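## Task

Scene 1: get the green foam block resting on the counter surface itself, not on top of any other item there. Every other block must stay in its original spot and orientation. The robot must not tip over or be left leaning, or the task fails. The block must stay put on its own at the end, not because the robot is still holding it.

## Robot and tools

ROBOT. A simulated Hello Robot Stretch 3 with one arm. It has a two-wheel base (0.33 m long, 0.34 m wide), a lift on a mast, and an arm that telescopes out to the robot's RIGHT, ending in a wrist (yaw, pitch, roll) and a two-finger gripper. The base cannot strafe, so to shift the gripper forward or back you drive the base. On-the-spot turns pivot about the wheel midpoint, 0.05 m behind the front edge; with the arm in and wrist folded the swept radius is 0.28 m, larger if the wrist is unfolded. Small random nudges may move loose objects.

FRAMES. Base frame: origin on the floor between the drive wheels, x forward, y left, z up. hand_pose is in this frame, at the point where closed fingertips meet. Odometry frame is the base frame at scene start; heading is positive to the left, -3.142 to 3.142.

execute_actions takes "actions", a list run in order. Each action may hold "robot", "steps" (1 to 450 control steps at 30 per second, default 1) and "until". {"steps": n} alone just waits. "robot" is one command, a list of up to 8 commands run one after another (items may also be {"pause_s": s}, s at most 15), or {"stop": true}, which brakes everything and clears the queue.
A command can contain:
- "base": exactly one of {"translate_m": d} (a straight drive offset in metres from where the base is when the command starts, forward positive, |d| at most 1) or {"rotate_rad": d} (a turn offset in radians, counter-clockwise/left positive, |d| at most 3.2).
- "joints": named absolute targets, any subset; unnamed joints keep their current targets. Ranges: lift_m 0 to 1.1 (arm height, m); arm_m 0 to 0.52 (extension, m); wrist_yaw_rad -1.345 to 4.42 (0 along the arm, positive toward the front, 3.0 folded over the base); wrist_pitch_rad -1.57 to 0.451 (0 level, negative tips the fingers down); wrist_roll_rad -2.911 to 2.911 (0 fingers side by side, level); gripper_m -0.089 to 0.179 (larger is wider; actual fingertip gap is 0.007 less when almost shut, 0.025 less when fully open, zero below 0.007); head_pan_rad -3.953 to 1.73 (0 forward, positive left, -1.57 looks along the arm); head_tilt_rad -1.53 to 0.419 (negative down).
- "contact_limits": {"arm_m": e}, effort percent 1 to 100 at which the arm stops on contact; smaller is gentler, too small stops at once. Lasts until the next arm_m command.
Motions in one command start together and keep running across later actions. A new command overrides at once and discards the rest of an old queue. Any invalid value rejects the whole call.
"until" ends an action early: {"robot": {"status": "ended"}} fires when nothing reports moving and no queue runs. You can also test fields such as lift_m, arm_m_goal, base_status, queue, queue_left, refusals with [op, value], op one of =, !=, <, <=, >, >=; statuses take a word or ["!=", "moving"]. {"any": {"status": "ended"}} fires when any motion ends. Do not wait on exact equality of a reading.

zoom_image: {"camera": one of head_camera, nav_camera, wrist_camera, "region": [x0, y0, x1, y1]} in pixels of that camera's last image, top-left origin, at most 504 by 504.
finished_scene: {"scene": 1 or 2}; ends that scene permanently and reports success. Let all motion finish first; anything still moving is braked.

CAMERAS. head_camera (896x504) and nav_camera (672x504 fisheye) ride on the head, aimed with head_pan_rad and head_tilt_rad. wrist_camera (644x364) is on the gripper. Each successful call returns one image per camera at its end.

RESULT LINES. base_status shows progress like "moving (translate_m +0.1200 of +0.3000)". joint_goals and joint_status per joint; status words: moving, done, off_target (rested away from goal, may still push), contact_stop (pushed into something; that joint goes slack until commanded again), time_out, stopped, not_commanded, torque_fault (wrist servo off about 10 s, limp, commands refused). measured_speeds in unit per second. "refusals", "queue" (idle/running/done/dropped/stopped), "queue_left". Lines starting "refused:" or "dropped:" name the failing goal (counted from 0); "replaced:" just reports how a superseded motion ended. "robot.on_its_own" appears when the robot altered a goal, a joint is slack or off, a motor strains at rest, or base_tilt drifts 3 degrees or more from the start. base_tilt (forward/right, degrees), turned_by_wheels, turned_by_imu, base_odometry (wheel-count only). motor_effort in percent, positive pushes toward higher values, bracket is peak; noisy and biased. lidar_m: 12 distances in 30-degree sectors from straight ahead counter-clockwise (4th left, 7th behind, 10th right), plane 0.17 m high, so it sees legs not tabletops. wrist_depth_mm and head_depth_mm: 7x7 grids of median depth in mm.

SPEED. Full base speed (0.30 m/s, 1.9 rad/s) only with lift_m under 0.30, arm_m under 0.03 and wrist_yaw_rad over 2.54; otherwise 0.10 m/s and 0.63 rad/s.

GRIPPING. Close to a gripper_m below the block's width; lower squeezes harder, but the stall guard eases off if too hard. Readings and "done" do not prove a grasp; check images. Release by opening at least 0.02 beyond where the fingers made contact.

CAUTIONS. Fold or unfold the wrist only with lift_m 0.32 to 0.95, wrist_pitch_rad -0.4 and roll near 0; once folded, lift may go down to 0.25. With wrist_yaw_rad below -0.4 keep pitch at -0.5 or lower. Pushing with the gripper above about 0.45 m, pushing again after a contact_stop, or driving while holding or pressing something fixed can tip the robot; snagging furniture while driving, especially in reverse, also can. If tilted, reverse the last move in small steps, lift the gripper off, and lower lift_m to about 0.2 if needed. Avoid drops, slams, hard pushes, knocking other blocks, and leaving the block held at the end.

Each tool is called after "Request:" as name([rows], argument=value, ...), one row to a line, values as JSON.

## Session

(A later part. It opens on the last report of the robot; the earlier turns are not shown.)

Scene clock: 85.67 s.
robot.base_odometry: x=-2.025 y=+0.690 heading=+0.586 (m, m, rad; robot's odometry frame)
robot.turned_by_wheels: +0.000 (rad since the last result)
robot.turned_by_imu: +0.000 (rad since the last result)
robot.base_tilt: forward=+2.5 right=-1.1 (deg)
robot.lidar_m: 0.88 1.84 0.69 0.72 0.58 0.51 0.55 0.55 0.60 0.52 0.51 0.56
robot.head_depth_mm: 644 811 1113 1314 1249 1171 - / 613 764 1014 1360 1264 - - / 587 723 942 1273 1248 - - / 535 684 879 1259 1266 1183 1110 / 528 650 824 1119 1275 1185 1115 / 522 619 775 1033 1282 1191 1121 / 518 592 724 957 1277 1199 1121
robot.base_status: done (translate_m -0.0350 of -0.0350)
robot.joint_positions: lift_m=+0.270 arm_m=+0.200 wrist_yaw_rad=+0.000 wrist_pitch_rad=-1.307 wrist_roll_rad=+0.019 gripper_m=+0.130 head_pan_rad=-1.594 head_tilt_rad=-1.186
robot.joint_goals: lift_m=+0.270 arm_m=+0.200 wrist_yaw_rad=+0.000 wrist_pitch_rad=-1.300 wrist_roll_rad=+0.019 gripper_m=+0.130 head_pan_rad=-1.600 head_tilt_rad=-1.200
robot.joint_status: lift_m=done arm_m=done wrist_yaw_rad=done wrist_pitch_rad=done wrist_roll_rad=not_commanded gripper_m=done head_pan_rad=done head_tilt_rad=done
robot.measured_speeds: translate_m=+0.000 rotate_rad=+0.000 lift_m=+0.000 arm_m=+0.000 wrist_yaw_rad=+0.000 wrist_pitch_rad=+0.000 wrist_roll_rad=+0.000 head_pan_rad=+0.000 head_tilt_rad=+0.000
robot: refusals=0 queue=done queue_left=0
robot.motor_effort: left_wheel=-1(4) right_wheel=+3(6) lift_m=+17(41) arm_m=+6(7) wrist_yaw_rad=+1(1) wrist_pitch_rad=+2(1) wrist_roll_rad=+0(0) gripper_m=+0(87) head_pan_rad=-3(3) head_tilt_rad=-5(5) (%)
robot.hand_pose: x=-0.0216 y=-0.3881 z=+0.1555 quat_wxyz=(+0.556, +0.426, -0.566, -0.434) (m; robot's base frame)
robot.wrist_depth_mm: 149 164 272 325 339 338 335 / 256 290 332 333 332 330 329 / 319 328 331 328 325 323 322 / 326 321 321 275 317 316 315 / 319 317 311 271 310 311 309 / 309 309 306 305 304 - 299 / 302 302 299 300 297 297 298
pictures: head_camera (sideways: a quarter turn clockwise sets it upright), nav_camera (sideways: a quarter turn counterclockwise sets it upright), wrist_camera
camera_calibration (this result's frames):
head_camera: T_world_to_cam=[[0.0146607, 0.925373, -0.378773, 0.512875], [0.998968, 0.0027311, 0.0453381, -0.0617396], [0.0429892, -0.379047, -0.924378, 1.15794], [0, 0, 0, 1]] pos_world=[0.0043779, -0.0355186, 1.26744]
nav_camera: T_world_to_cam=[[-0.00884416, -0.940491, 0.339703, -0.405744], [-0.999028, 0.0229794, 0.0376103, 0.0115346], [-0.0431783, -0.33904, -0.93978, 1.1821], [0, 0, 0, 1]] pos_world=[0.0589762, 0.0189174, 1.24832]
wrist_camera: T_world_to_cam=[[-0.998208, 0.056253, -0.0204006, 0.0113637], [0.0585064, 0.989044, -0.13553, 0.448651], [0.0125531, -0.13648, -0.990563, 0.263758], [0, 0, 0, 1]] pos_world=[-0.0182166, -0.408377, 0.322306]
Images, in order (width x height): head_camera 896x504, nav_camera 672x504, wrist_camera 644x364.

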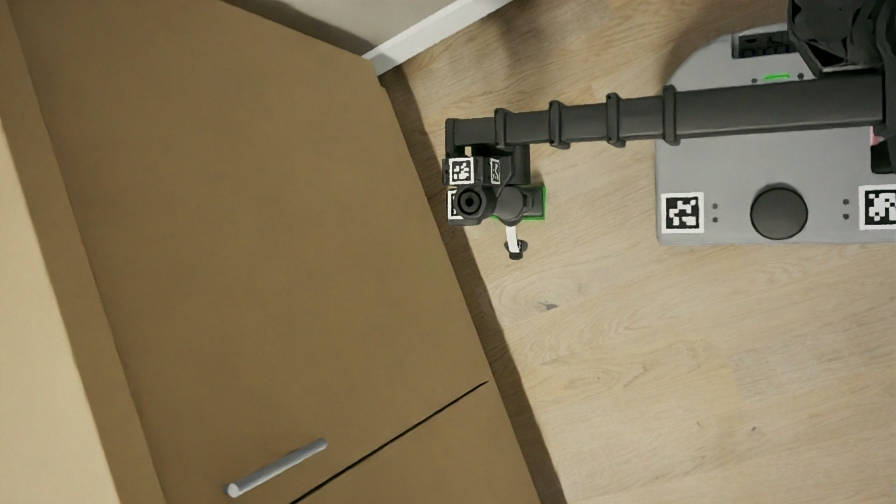

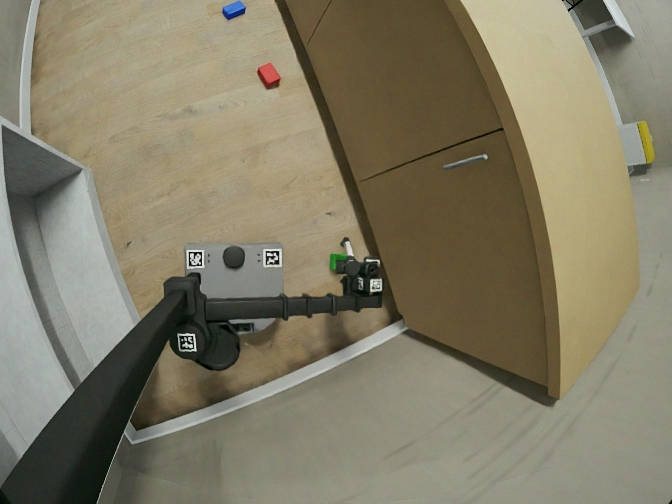

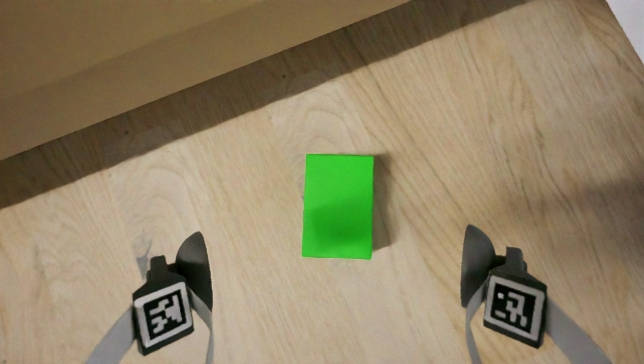

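Request:
execute_actions([
  {"robot":{"joints":{"arm_m":0.23,"lift_m":0.152}},"steps":450,"until":{"robot":{"status":"ended"}}},
])

Scene clock: 89.67 s.
robot.base_odometry: x=-2.025 y=+0.690 heading=+0.586 (m, m, rad; robot's odometry frame)
robot.turned_by_wheels: +0.000 (rad since the last result)
robot.turned_by_imu: +0.000 (rad since the last result)
robot.base_tilt: forward=+2.3 right=-1.0 (deg)
robot.lidar_m: 0.88 1.84 0.69 0.72 0.58 0.51 0.55 0.55 0.60 0.52 0.51 0.56
robot.head_depth_mm: 643 810 1109 1309 1245 1179 - / 614 767 1016 1350 1264 - - / 585 722 938 1358 1251 - - / 536 684 883 1315 1268 1186 1108 / 527 651 824 1118 1274 1188 1114 / 523 619 773 1036 1279 1188 1113 / 519 591 724 956 1280 1200 1122
robot.base_status: done (translate_m -0.0350 of -0.0350)
robot.joint_positions: lift_m=+0.152 arm_m=+0.230 wrist_yaw_rad=+0.000 wrist_pitch_rad=-1.307 wrist_roll_rad=+0.019 gripper_m=+0.130 head_pan_rad=-1.594 head_tilt_rad=-1.186
robot.joint_goals: lift_m=+0.152 arm_m=+0.230 wrist_yaw_rad=+0.000 wrist_pitch_rad=-1.300 wrist_roll_rad=+0.019 gripper_m=+0.130 head_pan_rad=-1.600 head_tilt_rad=-1.200
robot.joint_status: lift_m=done arm_m=done wrist_yaw_rad=done wrist_pitch_rad=done wrist_roll_rad=not_commanded gripper_m=done head_pan_rad=done head_tilt_rad=done
robot.measured_speeds: translate_m=+0.000 rotate_rad=+0.000 lift_m=+0.000 arm_m=+0.000 wrist_yaw_rad=+0.000 wrist_pitch_rad=+0.000 wrist_roll_rad=+0.000 head_pan_rad=+0.000 head_tilt_rad=+0.000
robot: refusals=0 queue=done queue_left=0
robot.motor_effort: left_wheel=-1(1) right_wheel=+3(3) lift_m=+17(13) arm_m=+6(6) wrist_yaw_rad=+0(1) wrist_pitch_rad=+3(3) wrist_roll_rad=+0(0) gripper_m=+0(1) head_pan_rad=-3(3) head_tilt_rad=-5(5) (%)
robot.hand_pose: x=-0.0216 y=-0.4182 z=+0.0375 quat_wxyz=(+0.556, +0.426, -0.566, -0.434) (m; robot's base frame)
robot.wrist_depth_mm: 181 201 218 216 216 214 213 / 212 212 213 211 210 209 209 / 209 210 206 208 207 204 205 / 206 204 202 158 201 200 199 / 200 201 199 154 195 196 195 / 196 196 193 151 191 - 192 / 193 191 191 149 188 187 189
pictures: head_camera (sideways: a quarter turn clockwise sets it upright), nav_camera (sideways: a quarter turn counterclockwise sets it upright), wrist_camera
camera_calibration (this result's frames):
head_camera: T_world_to_cam=[[0.0146606, 0.925373, -0.378773, 0.512875], [0.998968, 0.00273121, 0.0453381, -0.0617396], [0.0429892, -0.379047, -0.924378, 1.15794], [0, 0, 0, 1]] pos_world=[0.00437791, -0.0355186, 1.26744]
nav_camera: T_world_to_cam=[[-0.00884405, -0.940491, 0.339703, -0.405744], [-0.999028, 0.0229792, 0.0376103, 0.0115346], [-0.0431783, -0.33904, -0.939781, 1.1821], [0, 0, 0, 1]] pos_world=[0.0589762, 0.0189174, 1.24832]
wrist_camera: T_world_to_cam=[[-0.998208, 0.0562524, -0.020402, 0.0106448], [0.0585063, 0.989041, -0.135555, 0.462345], [0.0125531, -0.136506, -0.99056, 0.142772], [0, 0, 0, 1]] pos_world=[-0.0182166, -0.438387, 0.204314]
Images, in order (width x height): head_camera 896x504, nav_camera 672x504, wrist_camera 644x364.

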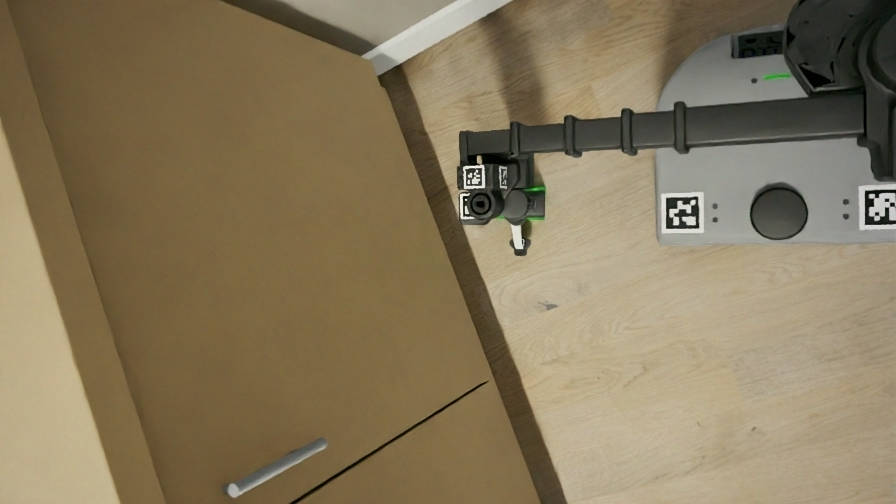

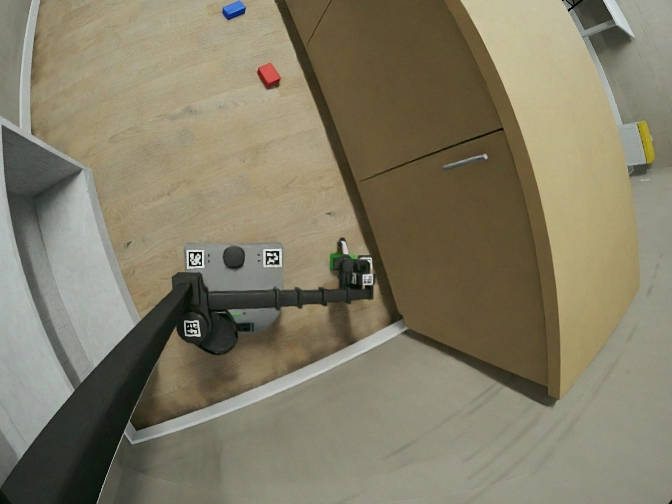

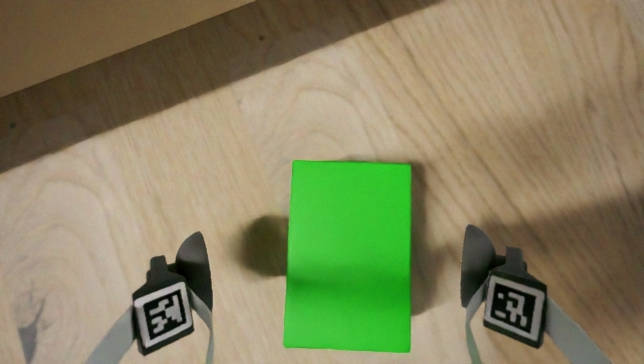

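Request:
execute_actions([
  {"robot":[{"base":{"translate_m":-0.007},"joints":{"lift_m":0.144}},{"joints":{"gripper_m":0.03}},{"joints":{"lift_m":0.25,"arm_m":0.15,"head_tilt_rad":-0.7}}],"steps":450,"until":{"robot":{"status":"ended"}}},
])

Scene clock: 96.23 s.
robot.base_odometry: x=-2.031 y=+0.686 heading=+0.586 (m, m, rad; robot's odometry frame)
robot.turned_by_wheels: +0.000 (rad since the last result)
robot.turned_by_imu: +0.000 (rad since the last result)
robot.base_tilt: forward=+2.2 right=-1.2 (deg)
robot.lidar_m: 0.89 1.84 0.69 0.72 0.57 0.50 0.54 0.54 0.59 0.52 0.51 0.57
robot.head_depth_mm: 790 846 747 735 881 1106 1175 / 921 969 753 697 827 1015 1199 / 1112 1070 760 653 778 943 1182 / 1401 1078 768 637 737 884 1148 / 1870 1881 771 618 699 828 1021 / 2885 3191 782 604 665 781 948 / 3272 3197 787 608 632 741 888
robot.base_status: done (translate_m -0.0070 of -0.0070)
robot.joint_positions: lift_m=+0.249 arm_m=+0.150 wrist_yaw_rad=+0.000 wrist_pitch_rad=-1.307 wrist_roll_rad=+0.019 gripper_m=+0.031 head_pan_rad=-1.594 head_tilt_rad=-0.705
robot.joint_goals: lift_m=+0.250 arm_m=+0.150 wrist_yaw_rad=+0.000 wrist_pitch_rad=-1.300 wrist_roll_rad=+0.019 gripper_m=+0.030 head_pan_rad=-1.600 head_tilt_rad=-0.700
robot.joint_status: lift_m=done arm_m=done wrist_yaw_rad=done wrist_pitch_rad=done wrist_roll_rad=not_commanded gripper_m=done head_pan_rad=done head_tilt_rad=done
robot.measured_speeds: translate_m=+0.000 rotate_rad=+0.000 lift_m=+0.000 arm_m=+0.000 wrist_yaw_rad=+0.000 wrist_pitch_rad=+0.000 wrist_roll_rad=+0.000 head_pan_rad=+0.000 head_tilt_rad=+0.000
robot: refusals=0 queue=done queue_left=0
robot.motor_effort: left_wheel=-1(4) right_wheel=+3(5) lift_m=+38(40) arm_m=-5(5) wrist_yaw_rad=+1(0) wrist_pitch_rad=+3(2) wrist_roll_rad=+0(0) gripper_m=-18(99) head_pan_rad=-3(2) head_tilt_rad=+1(20) (%)
robot.hand_pose: x=-0.0216 y=-0.3388 z=+0.1345 quat_wxyz=(+0.556, +0.426, -0.566, -0.434) (m; robot's base frame)
robot.wrist_depth_mm: 265 297 319 319 317 316 312 / 314 315 314 313 314 314 307 / 309 308 307 305 304 304 302 / 301 302 298 146 295 296 293 / 296 295 295 144 144 288 287 / 290 288 289 141 140 281 281 / 283 284 281 138 278 278 276
pictures: head_camera (sideways: a quarter turn clockwise sets it upright), nav_camera (sideways: a quarter turn counterclockwise sets it upright), wrist_camera
camera_calibration (this result's frames):
head_camera: T_world_to_cam=[[0.00826156, 0.645151, -0.764011, 1.01482], [0.999381, 0.0207977, 0.0283688, -0.0396735], [0.0341918, -0.763772, -0.64458, 0.794227], [0, 0, 0, 1]] pos_world=[0.00410891, -0.0472748, 1.2884]
nav_camera: T_world_to_cam=[[-0.00281941, -0.676642, 0.736306, -0.922457], [-0.998631, 0.0403678, 0.0332728, 0.0171564], [-0.0522369, -0.735204, -0.67583, 0.83904], [0, 0, 0, 1]] pos_world=[0.058361, -0.0080003, 1.24569]
wrist_camera: T_world_to_cam=[[-0.998208, 0.0562496, -0.0204087, 0.00816235], [0.0585059, 0.989025, -0.135672, 0.397063], [0.0125532, -0.136623, -0.990544, 0.249638], [0, 0, 0, 1]] pos_world=[-0.0182166, -0.359058, 0.301315]
Images, in order (width x height): head_camera 896x504, nav_camera 672x504, wrist_camera 644x364.

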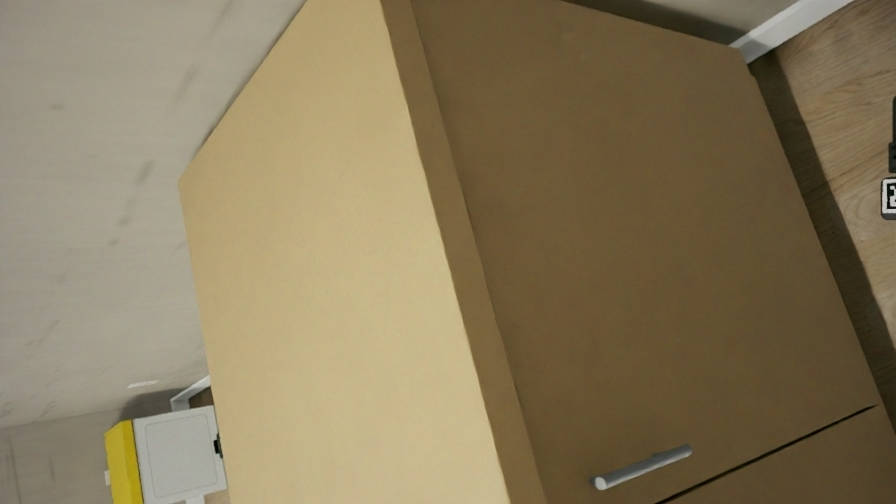

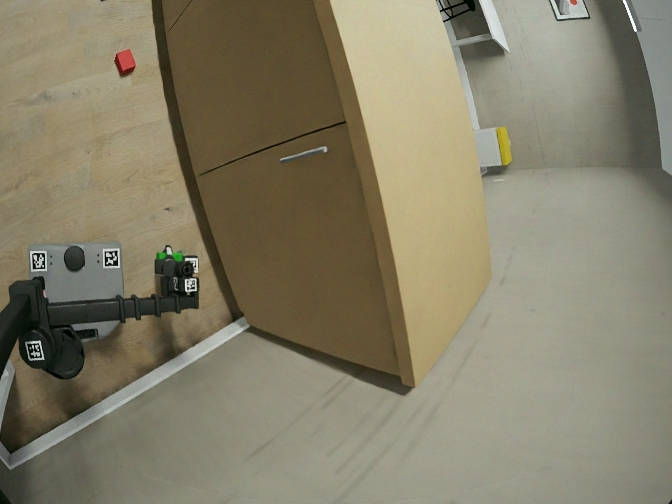

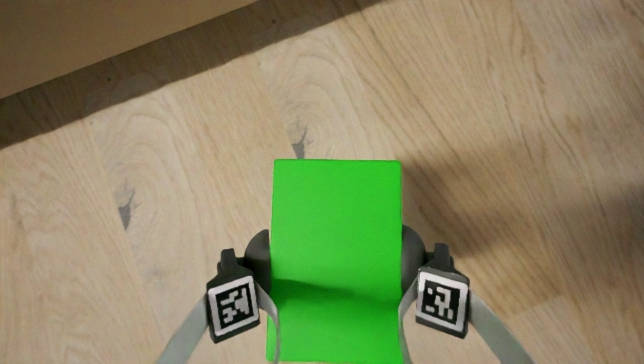

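Request:
execute_actions([
  {"robot":[{"joints":{"lift_m":1.095}},{"joints":{"arm_m":0.5}}],"steps":450,"until":{"robot":{"status":"ended"}}},
])

Scene clock: 110.50 s.
robot.base_odometry: x=-2.031 y=+0.686 heading=+0.586 (m, m, rad; robot's odometry frame)
robot.turned_by_wheels: +0.000 (rad since the last result)
robot.turned_by_imu: -0.001 (rad since the last result)
robot.base_tilt: forward=+2.2 right=-1.1 (deg)
robot.lidar_m: 0.89 1.84 0.69 0.71 0.57 0.50 0.54 0.54 0.59 0.52 0.52 0.57
robot.head_depth_mm: 790 845 746 735 880 1107 1176 / 924 967 754 696 828 1015 1201 / 1038 1010 678 654 778 947 1183 / 1470 1046 736 635 736 883 1144 / 1880 1873 773 619 700 831 1019 / 2884 3161 781 605 664 782 950 / 3285 3193 788 609 632 740 888
robot.base_status: done (translate_m -0.0070 of -0.0070)
robot.joint_positions: lift_m=+1.094 arm_m=+0.500 wrist_yaw_rad=+0.000 wrist_pitch_rad=-1.307 wrist_roll_rad=+0.019 gripper_m=+0.031 head_pan_rad=-1.594 head_tilt_rad=-0.705
robot.joint_goals: lift_m=+1.095 arm_m=+0.500 wrist_yaw_rad=+0.000 wrist_pitch_rad=-1.300 wrist_roll_rad=+0.019 gripper_m=+0.030 head_pan_rad=-1.600 head_tilt_rad=-0.700
robot.joint_status: lift_m=done arm_m=done wrist_yaw_rad=done wrist_pitch_rad=done wrist_roll_rad=not_commanded gripper_m=done head_pan_rad=done head_tilt_rad=done
robot.measured_speeds: translate_m=+0.000 rotate_rad=+0.000 lift_m=+0.000 arm_m=+0.000 wrist_yaw_rad=+0.000 wrist_pitch_rad=+0.000 wrist_roll_rad=+0.000 head_pan_rad=+0.000 head_tilt_rad=+0.000
robot: refusals=0 queue=done queue_left=0
robot.motor_effort: left_wheel=+0(1) right_wheel=+2(3) lift_m=+38(37) arm_m=+6(6) wrist_yaw_rad=+2(1) wrist_pitch_rad=+2(3) wrist_roll_rad=+0(0) gripper_m=-18(17) head_pan_rad=-3(2) head_tilt_rad=+1(2) (%)
robot.hand_pose: x=-0.0216 y=-0.6882 z=+0.9796 quat_wxyz=(+0.556, +0.426, -0.566, -0.434) (m; robot's base frame)
robot.wrist_depth_mm: 254 251 250 249 248 249 256 / 247 247 244 245 242 241 253 / 240 241 241 239 238 235 236 / 236 235 236 146 231 232 231 / 230 231 230 143 144 228 226 / 227 225 225 141 140 221 220 / 221 222 219 137 217 218 216
pictures: head_camera (sideways: a quarter turn clockwise sets it upright), nav_camera (sideways: a quarter turn counterclockwise sets it upright), wrist_camera
camera_calibration (this result's frames):
head_camera: T_world_to_cam=[[0.00825653, 0.644934, -0.764194, 1.01505], [0.999381, 0.0208058, 0.0283564, -0.0396574], [0.0341877, -0.763955, -0.644363, 0.793946], [0, 0, 0, 1]] pos_world=[0.00410883, -0.0472787, 1.28841]
nav_camera: T_world_to_cam=[[-0.00281456, -0.676433, 0.736498, -0.922708], [-0.998631, 0.0403771, 0.0332679, 0.0171629], [-0.0522412, -0.735396, -0.675621, 0.838768], [0, 0, 0, 1]] pos_world=[0.0583606, -0.00801624, 1.24569]
wrist_camera: T_world_to_cam=[[-0.998191, 0.0565448, -0.0204104, 0.0452508], [0.0587991, 0.989003, -0.135702, 0.85724], [0.0125127, -0.136656, -0.990539, 1.0389], [0, 0, 0, 1]] pos_world=[-0.0182355, -0.708399, 1.14633]
Images, in order (width x height): head_camera 896x504, nav_camera 672x504, wrist_camera 644x364.

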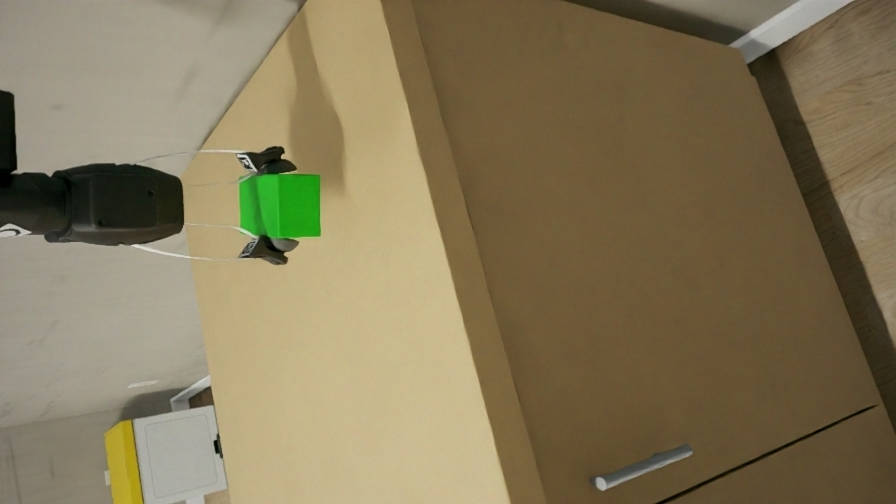

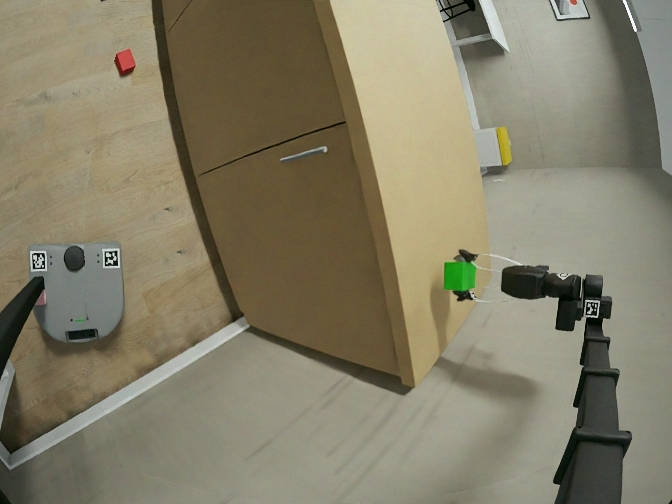

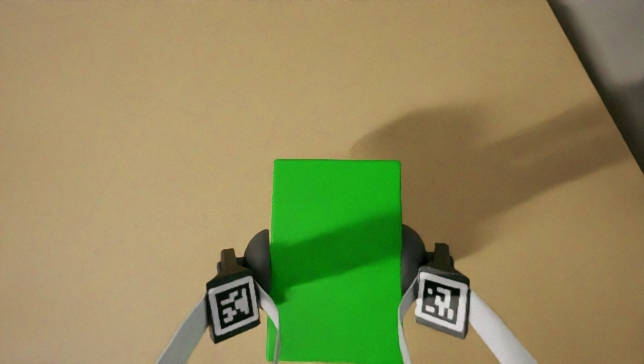

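Request:
execute_actions([
  {"robot":[{"joints":{"lift_m":1.051}},{"joints":{"gripper_m":0.12}},{"joints":{"lift_m":1.1}}],"steps":450,"until":{"robot":{"status":"ended"}}},
])

Scene clock: 116.07 s.
robot.base_odometry: x=-2.031 y=+0.686 heading=+0.586 (m, m, rad; robot's odometry frame)
robot.turned_by_wheels: +0.000 (rad since the last result)
robot.turned_by_imu: +0.000 (rad since the last result)
robot.base_tilt: forward=+2.4 right=-1.2 (deg)
robot.lidar_m: 0.89 1.84 0.70 0.71 0.57 0.50 0.54 0.54 0.60 0.52 0.52 0.57
robot.head_depth_mm: 789 847 747 736 878 1106 1172 / 924 978 754 697 827 1016 1199 / 1042 1007 703 654 778 944 1181 / 1467 1073 738 636 736 882 1146 / 1871 1871 774 619 698 827 1026 / 2860 3203 780 604 664 782 949 / 3284 3168 788 608 632 741 886
robot.base_status: done (translate_m -0.0070 of -0.0070)
robot.joint_positions: lift_m=+1.100 arm_m=+0.500 wrist_yaw_rad=+0.000 wrist_pitch_rad=-1.307 wrist_roll_rad=+0.019 gripper_m=+0.120 head_pan_rad=-1.594 head_tilt_rad=-0.705
robot.joint_goals: lift_m=+1.100 arm_m=+0.500 wrist_yaw_rad=+0.000 wrist_pitch_rad=-1.300 wrist_roll_rad=+0.019 gripper_m=+0.120 head_pan_rad=-1.600 head_tilt_rad=-0.700
robot.joint_status: lift_m=done arm_m=done wrist_yaw_rad=done wrist_pitch_rad=done wrist_roll_rad=not_commanded gripper_m=done head_pan_rad=done head_tilt_rad=done
robot.measured_speeds: translate_m=+0.000 rotate_rad=+0.000 lift_m=+0.000 arm_m=+0.000 wrist_yaw_rad=+0.000 wrist_pitch_rad=+0.000 wrist_roll_rad=+0.000 head_pan_rad=+0.000 head_tilt_rad=+0.000
robot: refusals=0 queue=done queue_left=0
robot.motor_effort: left_wheel=-1(0) right_wheel=+4(4) lift_m=+38(37) arm_m=+5(6) wrist_yaw_rad=+1(0) wrist_pitch_rad=+2(3) wrist_roll_rad=+0(0) gripper_m=+1(99) head_pan_rad=-3(3) head_tilt_rad=+1(1) (%)
robot.hand_pose: x=-0.0216 y=-0.6882 z=+0.9846 quat_wxyz=(+0.556, +0.426, -0.566, -0.434) (m; robot's base frame)
robot.wrist_depth_mm: 256 258 257 254 255 253 258 / 251 251 250 250 249 246 257 / 245 245 244 244 242 241 243 / 241 240 240 194 236 238 235 / 236 233 235 189 232 232 231 / 231 230 230 185 226 - 226 / 227 225 224 224 223 221 223
pictures: head_camera (sideways: a quarter turn clockwise sets it upright), nav_camera (sideways: a quarter turn counterclockwise sets it upright), wrist_camera
camera_calibration (this result's frames):
head_camera: T_world_to_cam=[[0.0082566, 0.644934, -0.764194, 1.01505], [0.999381, 0.0208057, 0.0283564, -0.0396574], [0.0341876, -0.763955, -0.644363, 0.793945], [0, 0, 0, 1]] pos_world=[0.00410882, -0.0472787, 1.28841]
nav_camera: T_world_to_cam=[[-0.00281464, -0.676433, 0.736498, -0.922708], [-0.998631, 0.0403772, 0.0332679, 0.0171629], [-0.0522413, -0.735396, -0.675621, 0.838768], [0, 0, 0, 1]] pos_world=[0.0583606, -0.00801626, 1.24569]
wrist_camera: T_world_to_cam=[[-0.998191, 0.0565448, -0.0204125, 0.0453556], [0.0587998, 0.988998, -0.135738, 0.857962], [0.0125126, -0.136693, -0.990534, 1.04383], [0, 0, 0, 1]] pos_world=[-0.0182356, -0.708403, 1.15134]
Images, in order (width x height): head_camera 896x504, nav_camera 672x504, wrist_camera 644x364.

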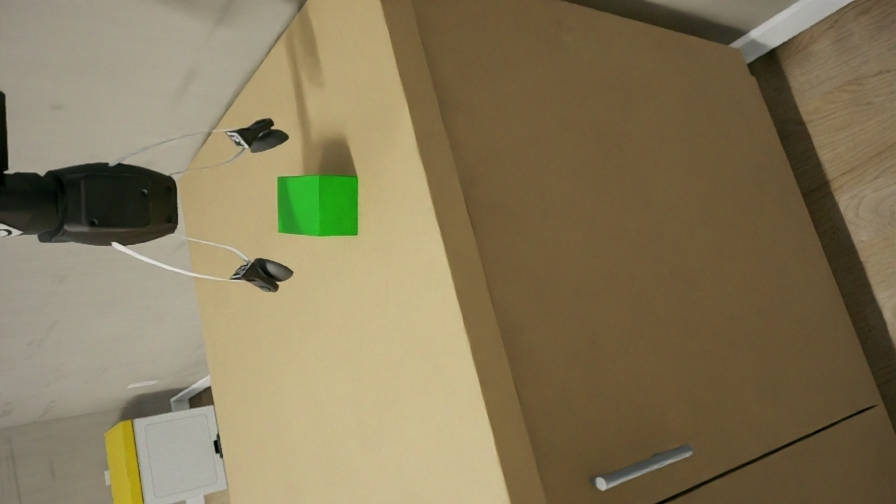

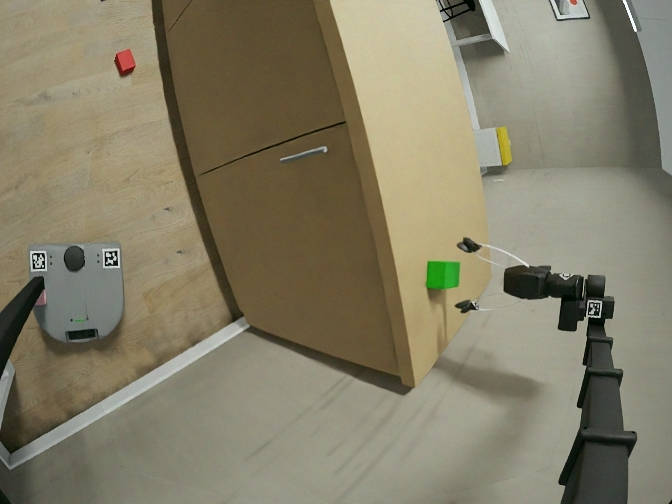

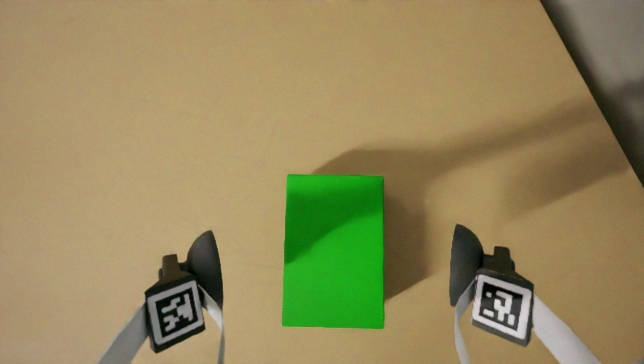

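Request:
finished_scene(scene=1)

The scene is finished: the task was done.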